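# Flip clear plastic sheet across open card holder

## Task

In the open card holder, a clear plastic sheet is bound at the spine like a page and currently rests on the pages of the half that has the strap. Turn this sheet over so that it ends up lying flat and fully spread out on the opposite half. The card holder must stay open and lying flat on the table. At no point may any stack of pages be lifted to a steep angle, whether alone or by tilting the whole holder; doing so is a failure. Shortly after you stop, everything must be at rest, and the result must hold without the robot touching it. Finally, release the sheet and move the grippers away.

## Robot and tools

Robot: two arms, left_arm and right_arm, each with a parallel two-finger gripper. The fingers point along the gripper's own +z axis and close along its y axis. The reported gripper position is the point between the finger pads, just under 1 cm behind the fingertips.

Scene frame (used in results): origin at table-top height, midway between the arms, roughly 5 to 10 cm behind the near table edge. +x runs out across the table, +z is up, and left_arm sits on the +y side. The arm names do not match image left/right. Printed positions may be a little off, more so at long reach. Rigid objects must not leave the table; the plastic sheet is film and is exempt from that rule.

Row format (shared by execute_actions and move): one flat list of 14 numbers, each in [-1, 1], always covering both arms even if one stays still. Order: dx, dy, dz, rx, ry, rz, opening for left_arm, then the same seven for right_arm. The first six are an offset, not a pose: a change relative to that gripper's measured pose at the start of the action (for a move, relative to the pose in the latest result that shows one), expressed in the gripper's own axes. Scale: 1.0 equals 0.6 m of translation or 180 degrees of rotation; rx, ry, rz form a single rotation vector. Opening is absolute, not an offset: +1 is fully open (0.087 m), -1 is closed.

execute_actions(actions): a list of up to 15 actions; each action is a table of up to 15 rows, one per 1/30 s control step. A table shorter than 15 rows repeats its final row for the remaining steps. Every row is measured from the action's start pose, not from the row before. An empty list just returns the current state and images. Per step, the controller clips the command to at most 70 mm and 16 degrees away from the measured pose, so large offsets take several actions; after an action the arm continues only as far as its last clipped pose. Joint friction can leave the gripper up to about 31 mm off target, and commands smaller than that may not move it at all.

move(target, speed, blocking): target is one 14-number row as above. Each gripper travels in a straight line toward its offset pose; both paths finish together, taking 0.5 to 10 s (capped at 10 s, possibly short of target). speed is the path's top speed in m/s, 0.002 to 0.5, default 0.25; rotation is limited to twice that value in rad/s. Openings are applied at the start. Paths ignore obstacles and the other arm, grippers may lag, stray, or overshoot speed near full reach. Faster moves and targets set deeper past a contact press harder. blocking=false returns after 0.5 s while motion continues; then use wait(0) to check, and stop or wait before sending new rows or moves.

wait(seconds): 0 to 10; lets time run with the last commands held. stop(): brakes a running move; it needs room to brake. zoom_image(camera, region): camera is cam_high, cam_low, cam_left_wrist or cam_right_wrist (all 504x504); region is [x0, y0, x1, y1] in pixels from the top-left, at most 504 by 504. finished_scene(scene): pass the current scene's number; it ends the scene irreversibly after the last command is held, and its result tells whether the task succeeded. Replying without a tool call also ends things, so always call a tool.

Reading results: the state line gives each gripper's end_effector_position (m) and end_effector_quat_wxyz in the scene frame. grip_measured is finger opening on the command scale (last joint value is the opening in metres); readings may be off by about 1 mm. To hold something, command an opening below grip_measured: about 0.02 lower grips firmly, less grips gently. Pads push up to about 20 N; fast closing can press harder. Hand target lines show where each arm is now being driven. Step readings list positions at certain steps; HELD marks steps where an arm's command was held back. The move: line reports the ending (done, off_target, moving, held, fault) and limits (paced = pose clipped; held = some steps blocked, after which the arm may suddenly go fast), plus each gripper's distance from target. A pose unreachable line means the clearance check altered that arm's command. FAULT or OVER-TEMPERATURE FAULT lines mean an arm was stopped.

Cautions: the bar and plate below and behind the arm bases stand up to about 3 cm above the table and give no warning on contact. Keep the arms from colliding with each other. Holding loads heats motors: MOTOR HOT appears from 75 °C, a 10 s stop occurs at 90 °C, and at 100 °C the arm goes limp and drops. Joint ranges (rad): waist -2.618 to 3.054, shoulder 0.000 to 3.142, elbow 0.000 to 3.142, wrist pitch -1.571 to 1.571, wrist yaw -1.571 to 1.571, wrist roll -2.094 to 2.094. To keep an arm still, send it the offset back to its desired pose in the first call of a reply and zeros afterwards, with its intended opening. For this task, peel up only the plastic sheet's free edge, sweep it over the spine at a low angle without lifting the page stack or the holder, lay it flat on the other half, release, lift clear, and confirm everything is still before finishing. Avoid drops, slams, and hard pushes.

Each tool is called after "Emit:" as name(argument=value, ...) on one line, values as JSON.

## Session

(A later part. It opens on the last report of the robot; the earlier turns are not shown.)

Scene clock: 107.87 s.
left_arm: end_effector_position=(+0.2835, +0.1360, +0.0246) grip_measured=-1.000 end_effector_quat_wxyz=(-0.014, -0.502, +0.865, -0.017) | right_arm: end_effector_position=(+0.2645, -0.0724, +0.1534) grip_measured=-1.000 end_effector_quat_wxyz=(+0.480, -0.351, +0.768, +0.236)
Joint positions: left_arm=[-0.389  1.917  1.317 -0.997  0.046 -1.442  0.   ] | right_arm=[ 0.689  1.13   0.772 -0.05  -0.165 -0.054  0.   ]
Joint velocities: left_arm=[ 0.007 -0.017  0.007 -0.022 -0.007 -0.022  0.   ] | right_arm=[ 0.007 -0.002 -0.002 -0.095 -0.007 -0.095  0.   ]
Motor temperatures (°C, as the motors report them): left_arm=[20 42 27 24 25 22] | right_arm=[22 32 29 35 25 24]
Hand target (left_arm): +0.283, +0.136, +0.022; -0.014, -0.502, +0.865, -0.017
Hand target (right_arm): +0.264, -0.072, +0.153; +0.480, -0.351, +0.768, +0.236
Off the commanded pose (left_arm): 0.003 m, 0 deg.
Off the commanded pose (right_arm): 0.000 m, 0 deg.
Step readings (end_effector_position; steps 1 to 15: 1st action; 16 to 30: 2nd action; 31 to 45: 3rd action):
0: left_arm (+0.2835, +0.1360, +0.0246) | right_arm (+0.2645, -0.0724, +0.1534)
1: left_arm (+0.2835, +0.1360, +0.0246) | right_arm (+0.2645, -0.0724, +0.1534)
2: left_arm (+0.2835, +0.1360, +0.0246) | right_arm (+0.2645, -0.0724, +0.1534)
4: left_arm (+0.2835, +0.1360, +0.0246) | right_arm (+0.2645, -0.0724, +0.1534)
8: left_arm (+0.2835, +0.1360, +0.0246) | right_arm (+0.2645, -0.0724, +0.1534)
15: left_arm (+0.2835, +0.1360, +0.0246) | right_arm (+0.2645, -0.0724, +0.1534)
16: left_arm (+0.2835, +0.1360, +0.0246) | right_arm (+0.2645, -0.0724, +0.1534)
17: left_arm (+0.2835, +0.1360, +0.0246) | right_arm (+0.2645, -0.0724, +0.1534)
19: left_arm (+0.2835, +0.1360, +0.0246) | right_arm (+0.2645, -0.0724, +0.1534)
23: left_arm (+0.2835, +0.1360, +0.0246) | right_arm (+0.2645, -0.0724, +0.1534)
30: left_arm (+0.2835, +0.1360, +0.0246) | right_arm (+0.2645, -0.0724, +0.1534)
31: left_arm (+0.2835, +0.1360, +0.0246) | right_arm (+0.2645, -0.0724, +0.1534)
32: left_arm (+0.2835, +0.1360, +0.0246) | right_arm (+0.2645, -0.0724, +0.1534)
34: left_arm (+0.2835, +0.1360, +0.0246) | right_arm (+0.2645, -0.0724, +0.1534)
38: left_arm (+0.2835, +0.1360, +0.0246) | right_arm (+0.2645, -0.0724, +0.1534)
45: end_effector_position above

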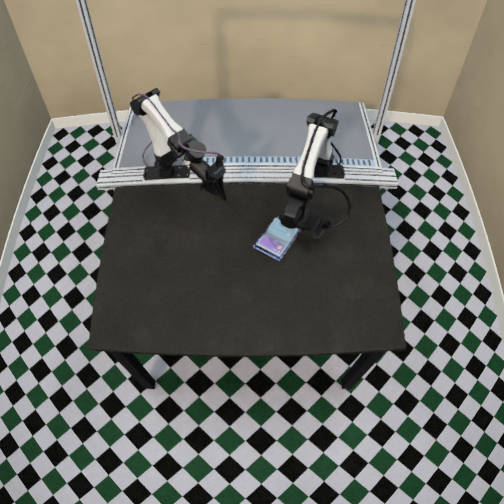

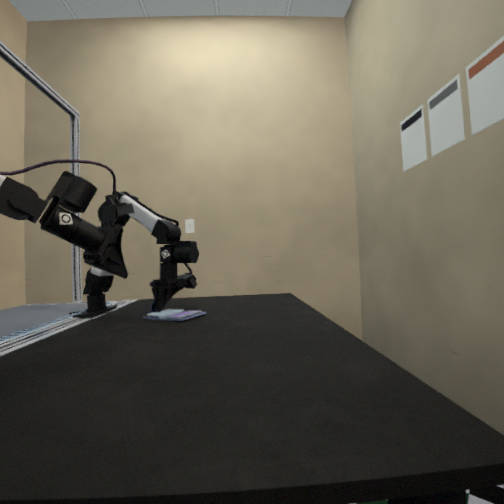

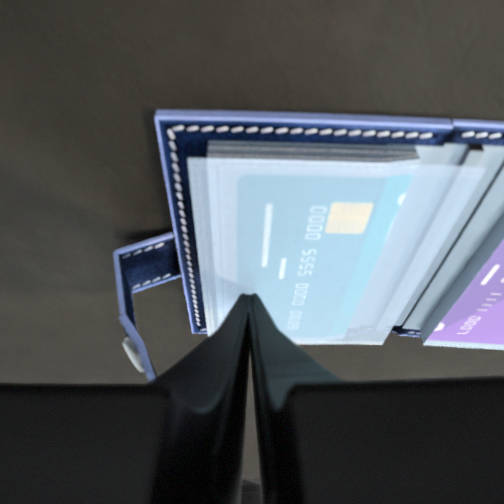

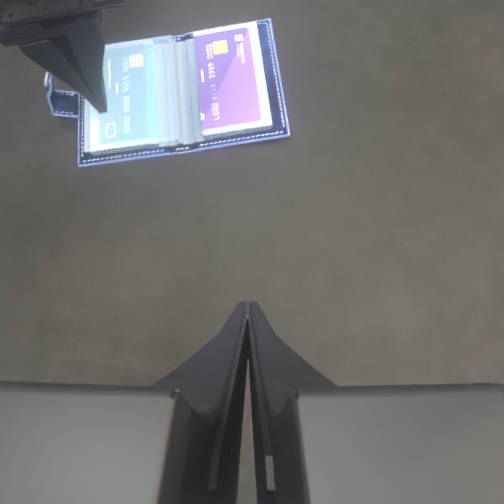

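Not touching yet, and slightly too far out.

Emit:
move(target=[-0.01,-0.03,0.02,0,0,0,-0.3,0,0,0,0,0,0,-1], speed=0.03)

Emit:
execute_actions(actions=[[[0,0,0.02,0,0,0,-0.5,0,0,0,0,0,0,-1]],[[0,0,0.02,0,0,0,-0.75,0,0,0,0,0,0,-1]],[[0,0,0.01,0,0,0,-1,0,0,0,0,0,0,-1]]])

Scene clock: 112.27 s.
left_arm: end_effector_position=(+0.2889, +0.1330, +0.0230) grip_measured=-0.300 end_effector_quat_wxyz=(-0.020, -0.499, +0.867, -0.013) | right_arm: end_effector_position=(+0.2645, -0.0724, +0.1534) grip_measured=-1.000 end_effector_quat_wxyz=(+0.480, -0.351, +0.768, +0.236)
Joint positions: left_arm=[-0.389  1.954  1.36  -1.015  0.051 -1.435  0.031] | right_arm=[ 0.689  1.13   0.772 -0.05  -0.165 -0.054  0.   ]
Joint velocities: left_arm=[-0.017  0.007 -0.012 -0.022  0.095 -0.037  0.   ] | right_arm=[-0.012  0.002  0.007  0.007 -0.037 -0.007  0.   ]
Motor temperatures (°C, as the motors report them): left_arm=[20 41 27 24 25 22] | right_arm=[22 32 29 35 25 24]
Hand target (left_arm): +0.302, +0.132, +0.013; -0.014, -0.502, +0.865, -0.017
Hand target (right_arm): +0.264, -0.072, +0.153; +0.480, -0.351, +0.768, +0.236
Off the commanded pose (left_arm): 0.017 m, 1 deg.
Off the commanded pose (right_arm): 0.000 m, 0 deg.
move: off_target (left_arm)

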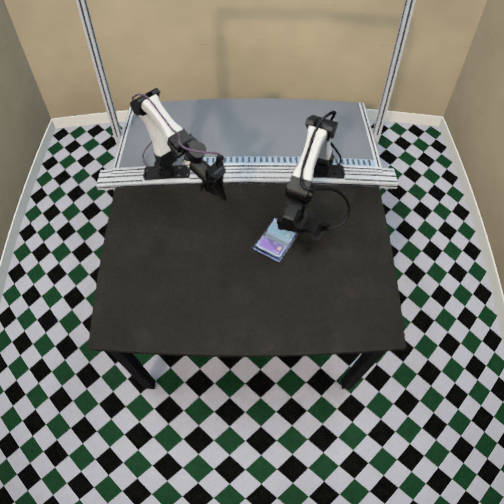

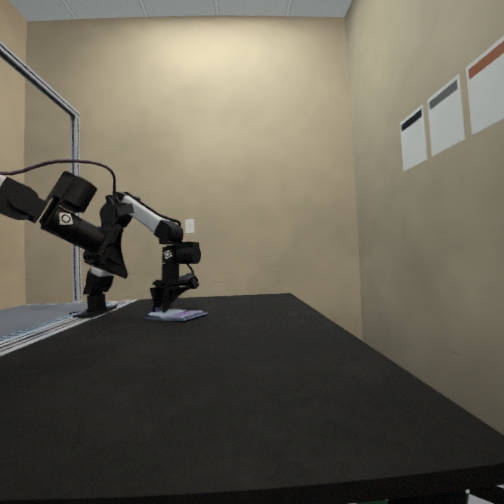

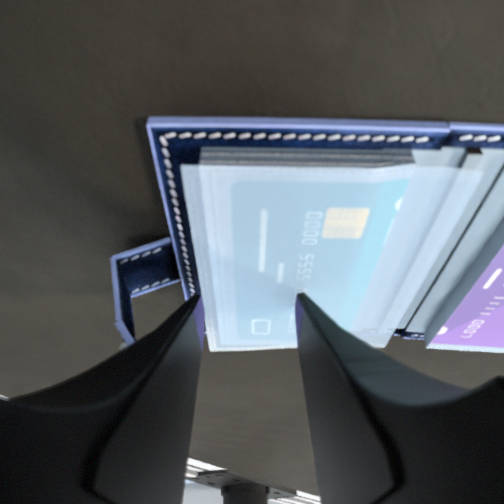

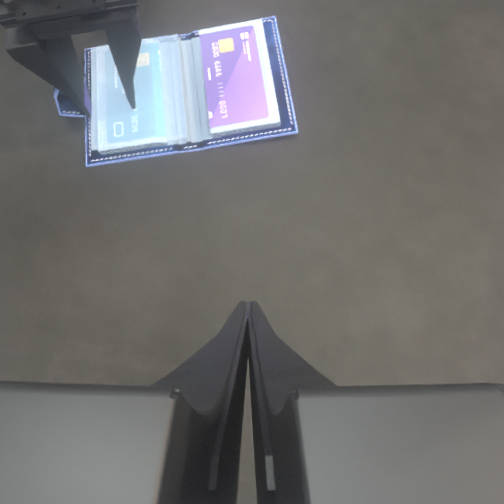

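Scene clock: 113.77 s.
left_arm: end_effector_position=(+0.2966, +0.1286, +0.0233) grip_measured=-1.000 end_effector_quat_wxyz=(-0.012, -0.498, +0.866, -0.029) | right_arm: end_effector_position=(+0.2645, -0.0724, +0.1534) grip_measured=-1.000 end_effector_quat_wxyz=(+0.480, -0.351, +0.768, +0.236)
Joint positions: left_arm=[-0.389  1.954  1.36  -0.98   0.057 -1.436  0.   ] | right_arm=[ 0.689  1.13   0.772 -0.05  -0.165 -0.054  0.   ]
Joint velocities: left_arm=[-0.007 -0.012 -0.007  0.007 -0.037 -0.066  0.   ] | right_arm=[ 0.022 -0.012 -0.002  0.051 -0.051 -0.051  0.   ]
Motor temperatures (°C, as the motors report them): left_arm=[20 41 27 24 25 22] | right_arm=[22 31 29 35 25 24]
Hand target (left_arm): +0.294, +0.130, +0.017; -0.014, -0.498, +0.866, -0.025
Hand target (right_arm): +0.264, -0.072, +0.153; +0.480, -0.351, +0.768, +0.236
Off the commanded pose (left_arm): 0.007 m, 1 deg.
Off the commanded pose (right_arm): 0.000 m, 0 deg.
Step readings (end_effector_position; steps 1 to 15: 1st action; 16 to 30: 2nd action; 31 to 45: 3rd action):
0: left_arm (+0.2889, +0.1330, +0.0230) | right_arm (+0.2645, -0.0724, +0.1534)
1: left_arm (+0.2897, +0.1324, +0.0231) | right_arm (+0.2645, -0.0724, +0.1534)
2: left_arm (+0.2911, +0.1317, +0.0231) | right_arm (+0.2645, -0.0724, +0.1534)
4: left_arm (+0.2915, +0.1314, +0.0231) | right_arm (+0.2645, -0.0724, +0.1534)
8: left_arm (+0.2915, +0.1314, +0.0231) | right_arm (+0.2645, -0.0724, +0.1534)
15: left_arm (+0.2915, +0.1314, +0.0231) | right_arm (+0.2645, -0.0724, +0.1534)
16: left_arm (+0.2924, +0.1309, +0.0231) | right_arm (+0.2645, -0.0724, +0.1534)
17: left_arm (+0.2939, +0.1301, +0.0232) | right_arm (+0.2645, -0.0724, +0.1534)
19: left_arm (+0.2944, +0.1298, +0.0232) | right_arm (+0.2645, -0.0724, +0.1534)
23: left_arm (+0.2944, +0.1297, +0.0232) | right_arm (+0.2645, -0.0724, +0.1534)
30: left_arm (+0.2944, +0.1297, +0.0232) | right_arm (+0.2645, -0.0724, +0.1534)
31: left_arm (+0.2949, +0.1295, +0.0232) | right_arm (+0.2645, -0.0724, +0.1534)
32: left_arm (+0.2960, +0.1290, +0.0232) | right_arm (+0.2645, -0.0724, +0.1534)
34: left_arm (+0.2966, +0.1286, +0.0233) | right_arm (+0.2645, -0.0724, +0.1534)
38: left_arm (+0.2966, +0.1286, +0.0233) | right_arm (+0.2645, -0.0724, +0.1534)
45: end_effector_position above

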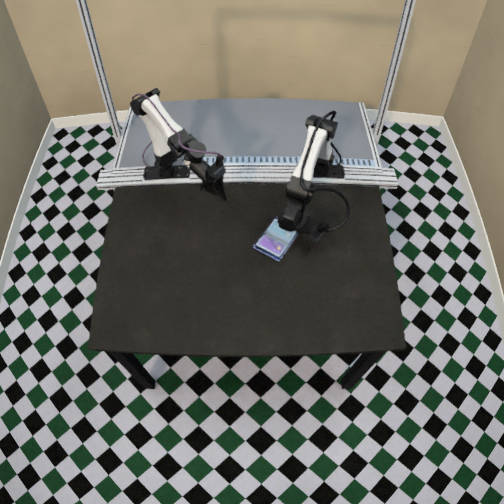

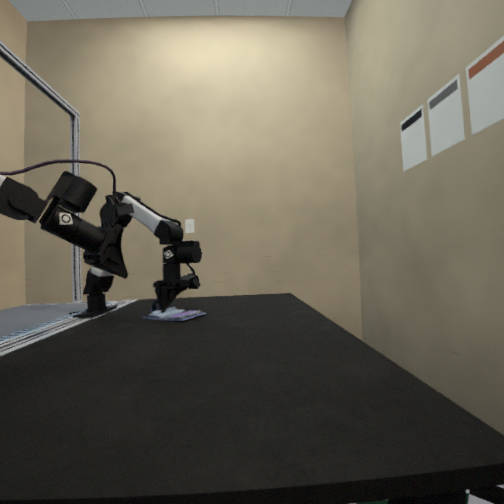

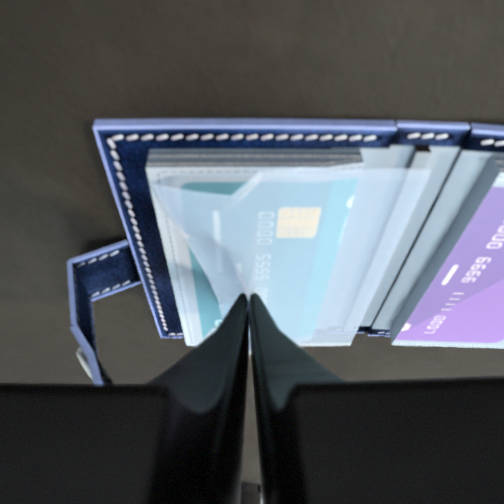

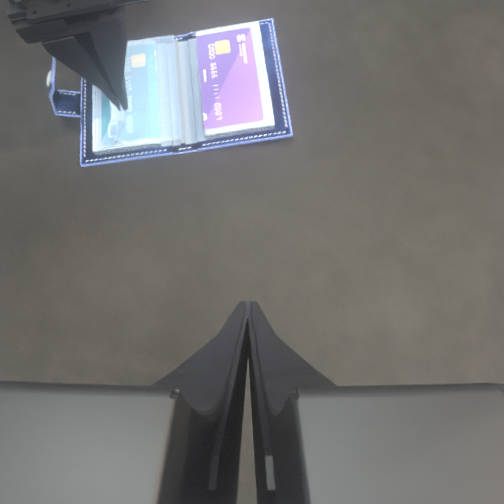

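Caught near the edge.

Emit:
move(target=[0,-0.04,-0.045,0,0,0,-1,0,0,0,0,0,0,-1], speed=0.04)

Emit:
move(target=[0,-0.09,0.015,0,0,0,-1,0,0,0,0,0,0,-1], speed=0.04)

Emit:
zoom_image(camera="cam_low", region=[140,280,230,335])

Scene clock: 117.17 s.
left_arm: end_effector_position=(+0.3156, +0.1207, +0.0539) grip_measured=-1.000 end_effector_quat_wxyz=(-0.007, -0.498, +0.866, -0.035) | right_arm: end_effector_position=(+0.2645, -0.0724, +0.1534) grip_measured=-1.000 end_effector_quat_wxyz=(+0.480, -0.351, +0.768, +0.236)
Joint positions: left_arm=[-0.389  1.988  1.533 -1.104  0.057 -1.436  0.   ] | right_arm=[ 0.689  1.13   0.772 -0.05  -0.165 -0.054  0.   ]
Joint velocities: left_arm=[-0.012  0.002 -0.022 -0.081  0.007 -0.007  0.   ] | right_arm=[-0.012 -0.002  0.017  0.007 -0.007  0.037  0.   ]
Motor temperatures (°C, as the motors report them): left_arm=[20 40 27 24 25 22] | right_arm=[22 31 29 35 25 24]
Hand target (left_arm): +0.317, +0.118, +0.051; -0.011, -0.498, +0.866, -0.030
Hand target (right_arm): +0.264, -0.072, +0.153; +0.480, -0.351, +0.768, +0.236
Off the commanded pose (left_arm): 0.004 m, 1 deg.
Off the commanded pose (right_arm): 0.000 m, 0 deg.
move: done

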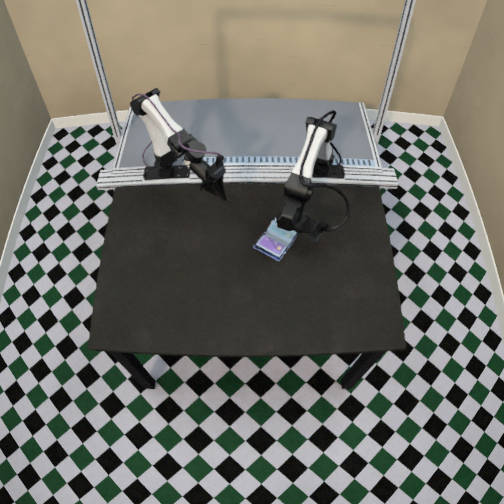

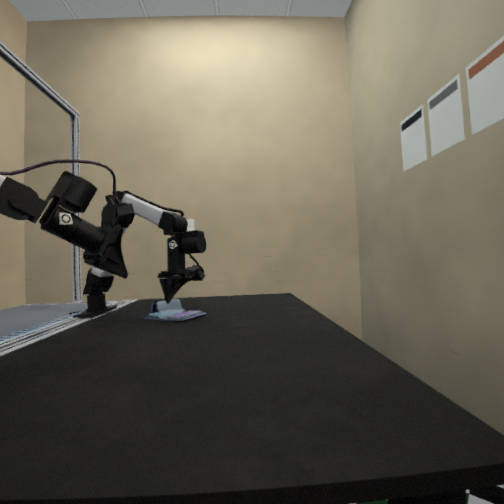

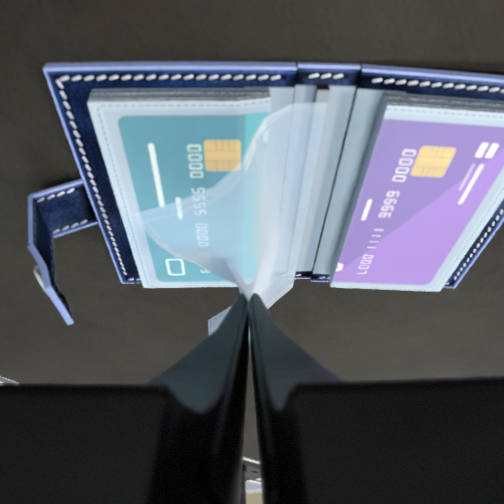

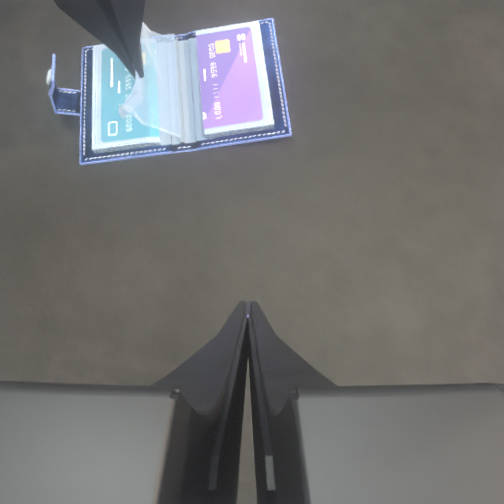

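Scene clock: 118.80 s.
left_arm: end_effector_position=(+0.3619, +0.0977, +0.0498) grip_measured=-1.000 end_effector_quat_wxyz=(-0.004, -0.498, +0.867, -0.039) | right_arm: end_effector_position=(+0.2645, -0.0724, +0.1534) grip_measured=-1.000 end_effector_quat_wxyz=(+0.480, -0.351, +0.768, +0.236)
Joint positions: left_arm=[-0.398  2.186  1.811 -1.174  0.057 -1.443  0.   ] | right_arm=[ 0.689  1.13   0.772 -0.05  -0.165 -0.054  0.   ]
Joint velocities: left_arm=[-0.007 -0.002  0.017 -0.051 -0.007 -0.066  0.   ] | right_arm=[-0.002  0.002 -0.012  0.007 -0.022 -0.037  0.   ]
Motor temperatures (°C, as the motors report them): left_arm=[20 40 27 24 25 22] | right_arm=[22 31 29 36 25 24]
Hand target (left_arm): +0.363, +0.093, +0.048; -0.007, -0.498, +0.866, -0.035
Hand target (right_arm): +0.264, -0.072, +0.153; +0.480, -0.351, +0.768, +0.236
Off the commanded pose (left_arm): 0.005 m, 1 deg.
Off the commanded pose (right_arm): 0.000 m, 0 deg.
move: done

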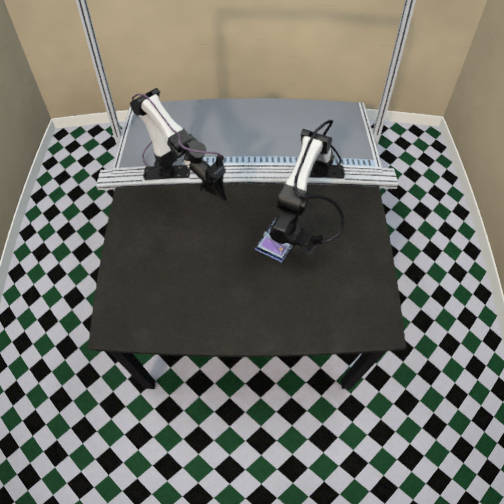

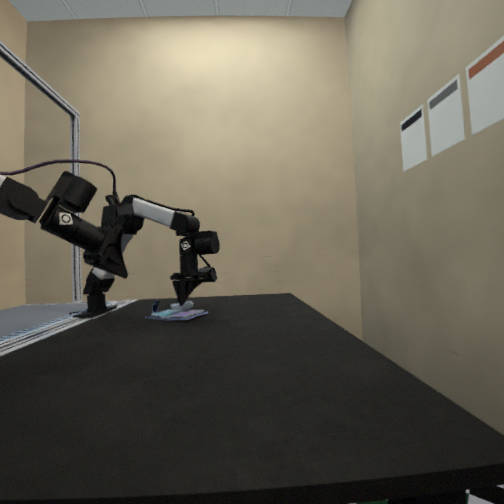

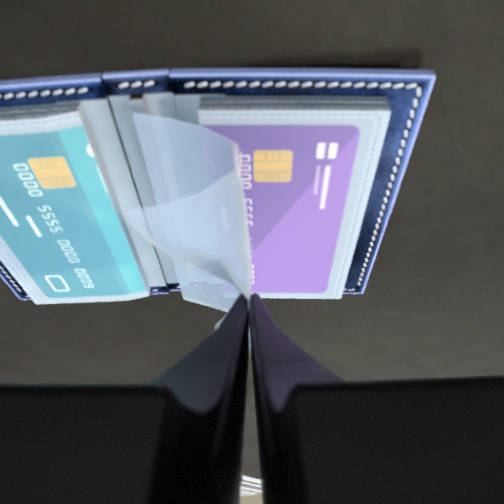

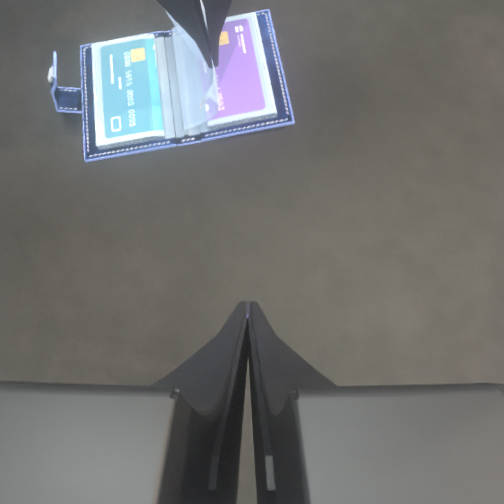

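Region (140, 280, 230, 335) of cam_low's 504x504 image, scaled by 5.600, with more detail than that image has.

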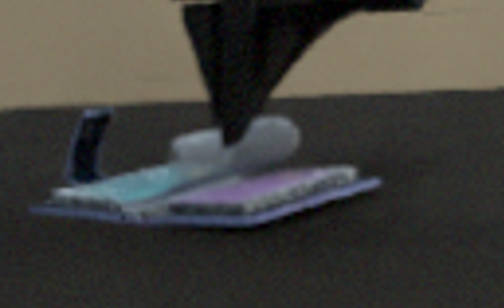

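Emit:
move(target=[0.01,-0.03,0.028,0,0,0,-1,0,0,0,0,0,0,-1], speed=0.04)

Emit:
move(target=[0,0,0,0,0,0,0.6,0,0,0,0,0,0,-1])

Emit:
move(target=[0,0,-0.12,0.05,0,0,1,0,0,0,0,0,0,-1], speed=0.1)

Emit:
zoom_image(camera="cam_low", region=[140,280,230,335])

Scene clock: 123.27 s.
left_arm: end_effector_position=(+0.3682, +0.0899, +0.0367) grip_measured=-1.000 end_effector_quat_wxyz=(-0.010, -0.497, +0.867, -0.032) | right_arm: end_effector_position=(+0.2645, -0.0724, +0.1534) grip_measured=-1.000 end_effector_quat_wxyz=(+0.480, -0.351, +0.768, +0.236)
Joint positions: left_arm=[-0.409  2.25   1.86  -1.177  0.057 -1.453  0.   ] | right_arm=[ 0.689  1.13   0.772 -0.05  -0.165 -0.054  0.   ]
Joint velocities: left_arm=[-0.002 -0.002  0.012 -0.022 -0.007 -0.007  0.   ] | right_arm=[-0.012  0.012 -0.012  0.007 -0.007  0.007  0.   ]
Motor temperatures (°C, as the motors report them): left_arm=[20 40 27 24 25 22] | right_arm=[22 30 30 36 25 24]
Hand target (left_arm): +0.375, +0.083, +0.035; -0.005, -0.498, +0.867, -0.039
Hand target (right_arm): +0.264, -0.072, +0.153; +0.480, -0.351, +0.768, +0.236
Off the commanded pose (left_arm): 0.010 m, 1 deg.
Off the commanded pose (right_arm): 0.000 m, 0 deg.
move: done

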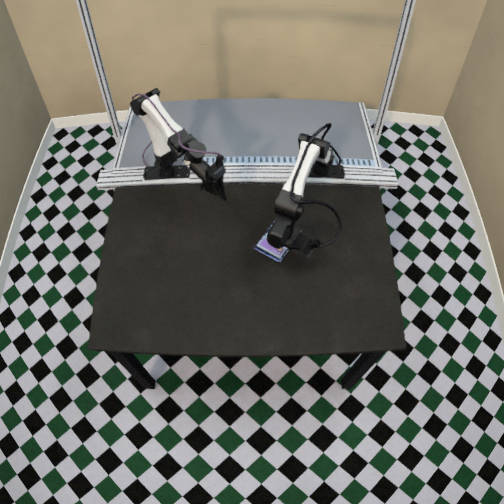

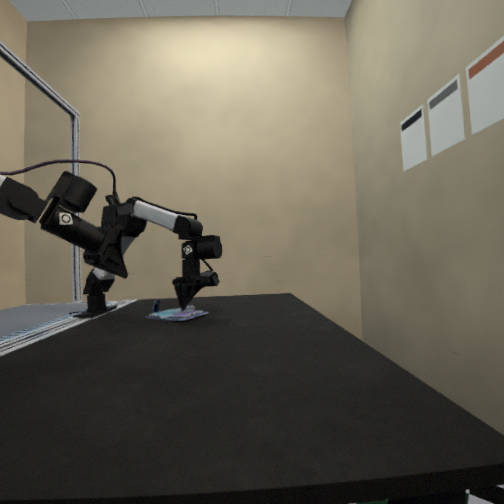

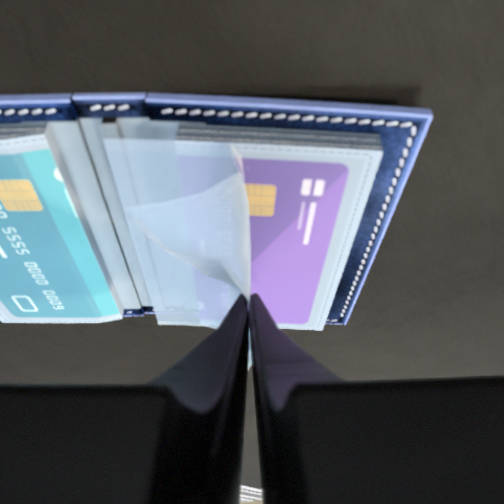

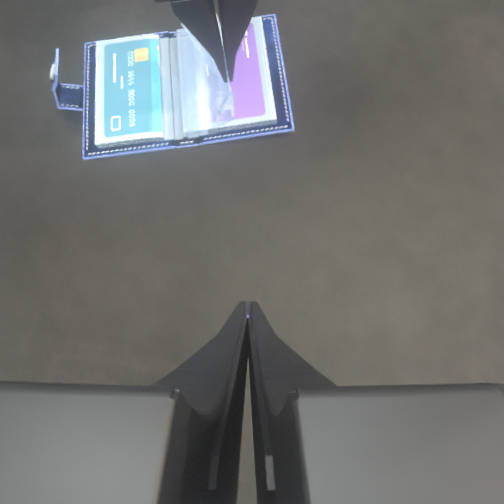

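Scene clock: 123.77 s.
left_arm: end_effector_position=(+0.3683, +0.0898, +0.0368) grip_measured=+0.600 end_effector_quat_wxyz=(-0.010, -0.497, +0.867, -0.032) | right_arm: end_effector_position=(+0.2645, -0.0724, +0.1534) grip_measured=-1.000 end_effector_quat_wxyz=(+0.480, -0.351, +0.768, +0.236)
Joint positions: left_arm=[-0.409  2.25   1.861 -1.177  0.057 -1.453  0.07 ] | right_arm=[ 0.689  1.13   0.772 -0.05  -0.165 -0.054  0.   ]
Joint velocities: left_arm=[-0.002 -0.002  0.007  0.066  0.037 -0.081 -0.001] | right_arm=[-0.007  0.007 -0.012 -0.095 -0.066 -0.022  0.   ]
Motor temperatures (°C, as the motors report them): left_arm=[20 40 27 24 25 22] | right_arm=[22 30 30 36 25 24]
Hand target (left_arm): +0.368, +0.090, +0.037; -0.010, -0.497, +0.867, -0.032
Hand target (right_arm): +0.264, -0.072, +0.153; +0.480, -0.351, +0.768, +0.236
Off the commanded pose (left_arm): 0.000 m, 0 deg.
Off the commanded pose (right_arm): 0.000 m, 0 deg.
move: done

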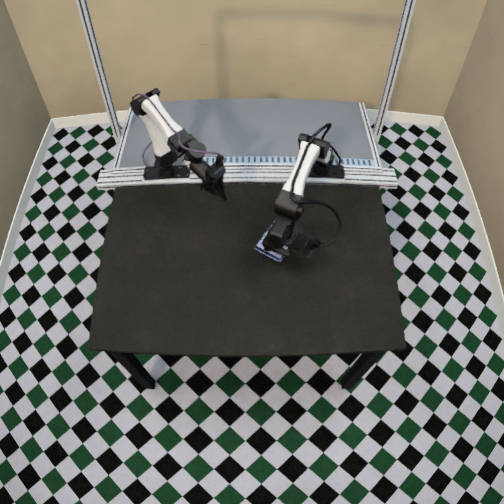

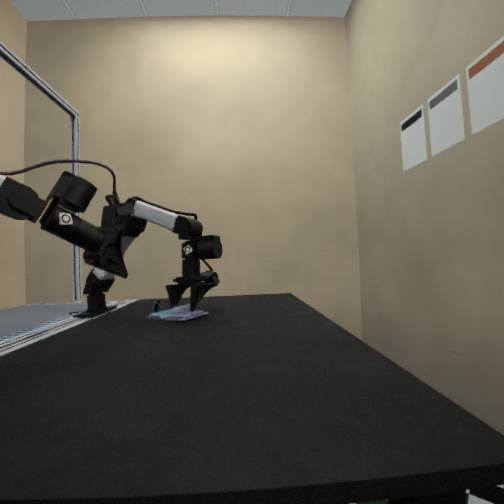

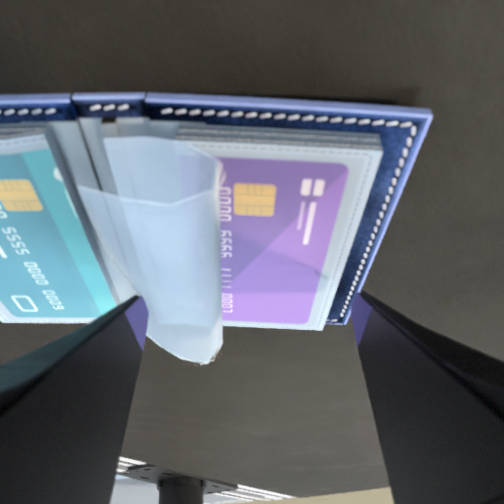

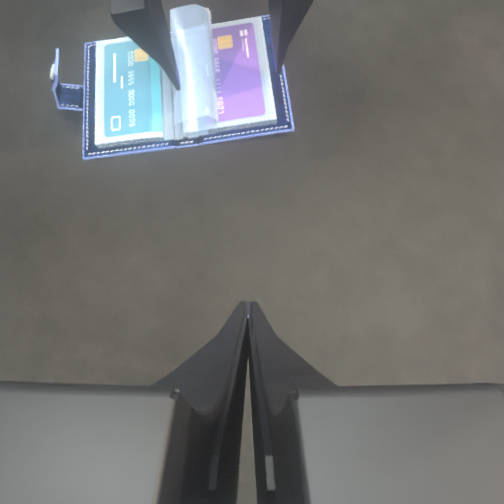

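Scene clock: 124.90 s.
left_arm: end_effector_position=(+0.3733, +0.0886, +0.1093) grip_measured=+0.985 end_effector_quat_wxyz=(+0.039, -0.494, +0.862, -0.103) | right_arm: end_effector_position=(+0.2645, -0.0724, +0.1534) grip_measured=-1.000 end_effector_quat_wxyz=(+0.480, -0.351, +0.768, +0.236)
Joint positions: left_arm=[-0.403  2.077  1.861 -1.177  0.065 -1.453  0.087] | right_arm=[ 0.689  1.13   0.772 -0.05  -0.165 -0.054  0.   ]
Joint velocities: left_arm=[-0.002 -0.022  0.007 -0.007  0.037 -0.051  0.   ] | right_arm=[ 0.002 -0.012 -0.002  0.022  0.037  0.007  0.   ]
Motor temperatures (°C, as the motors report them): left_arm=[20 40 27 24 25 22] | right_arm=[22 30 30 36 25 24]
Hand target (left_arm): +0.367, +0.094, +0.109; +0.030, -0.496, +0.862, -0.099
Hand target (right_arm): +0.264, -0.072, +0.153; +0.480, -0.351, +0.768, +0.236
Off the commanded pose (left_arm): 0.009 m, 1 deg.
Off the commanded pose (right_arm): 0.000 m, 0 deg.
move: done

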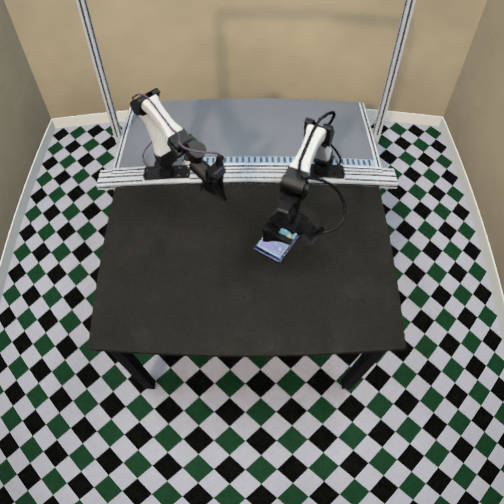

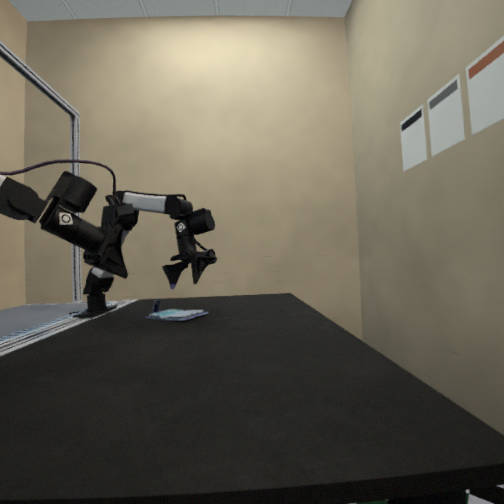

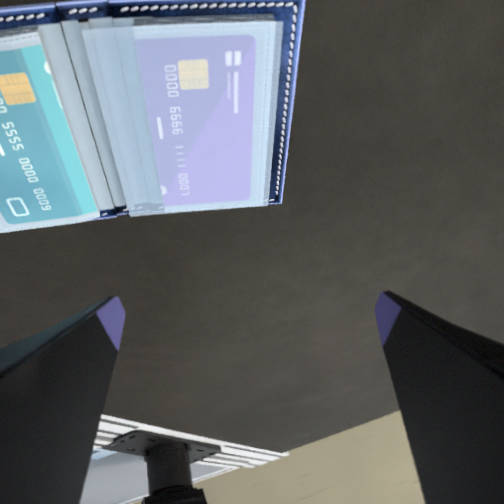

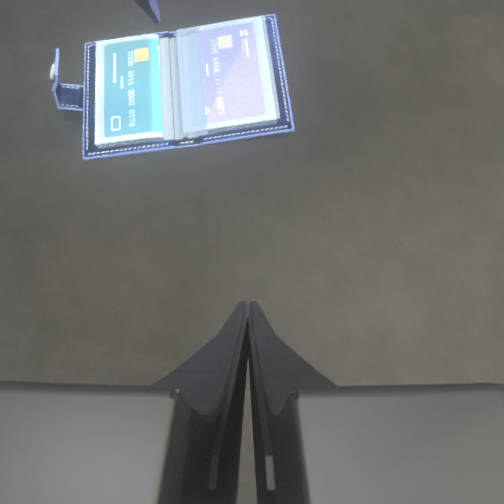

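Region (140, 280, 230, 335) of cam_low's 504x504 image, scaled by 5.600, with more detail than that image has.

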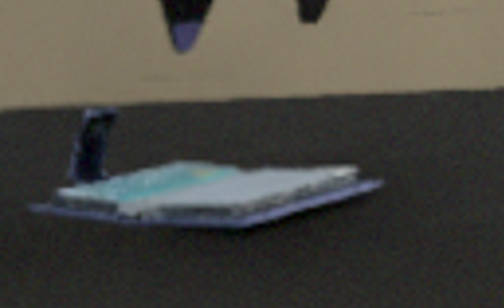

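Emit:
move(target=[-0.2,0.15,-0.15,0,0,0,1,0,0,0,0,0,0,-1])

Emit:
finished_scene(scene=1)

Scene clock: 127.57 s.
left_arm: end_effector_position=(+0.3433, +0.2499, +0.1646) grip_measured=+0.985 end_effector_quat_wxyz=(+0.037, -0.502, +0.859, -0.093) | right_arm: end_effector_position=(+0.2645, -0.0724, +0.1534) grip_measured=-1.000 end_effector_quat_wxyz=(+0.480, -0.351, +0.768, +0.236)
Joint positions: left_arm=[-0.011  1.862  1.795 -1.378  0.111 -1.079  0.087] | right_arm=[ 0.689  1.13   0.772 -0.05  -0.165 -0.054  0.   ]
Joint velocities: left_arm=[-0.007 -0.007  0.007 -0.022  0.037  0.007  0.001] | right_arm=[ 0.002 -0.002  0.002 -0.007  0.022  0.022  0.   ]
Motor temperatures (°C, as the motors report them): left_arm=[20 40 27 24 25 22] | right_arm=[22 30 30 36 25 24]
Hand target (left_arm): +0.342, +0.247, +0.175; +0.042, -0.494, +0.862, -0.102
Hand target (right_arm): +0.264, -0.072, +0.153; +0.480, -0.351, +0.768, +0.236
Off the commanded pose (left_arm): 0.009 m, 2 deg.
Off the commanded pose (right_arm): 0.000 m, 0 deg.
move: done

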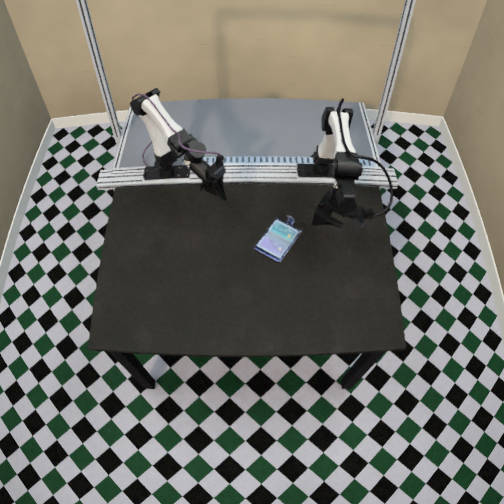

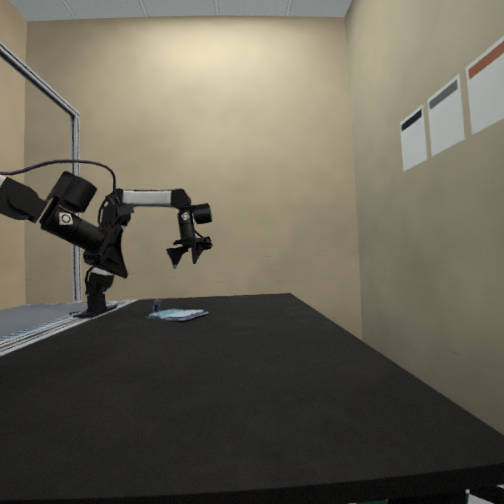

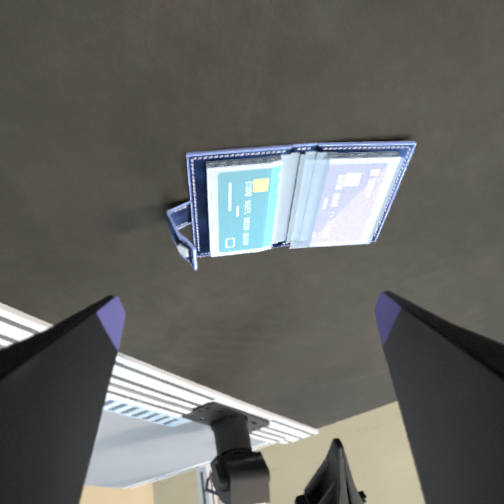

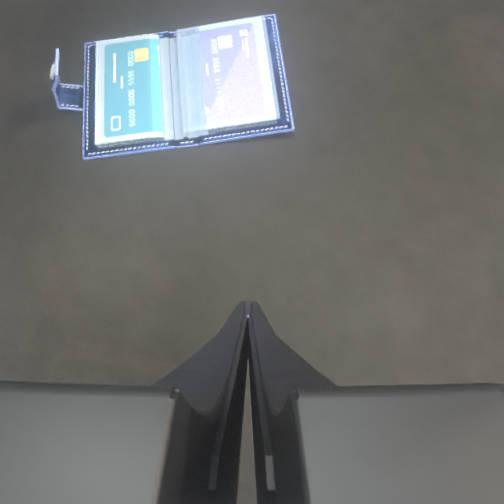

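The scene is finished: the task was done.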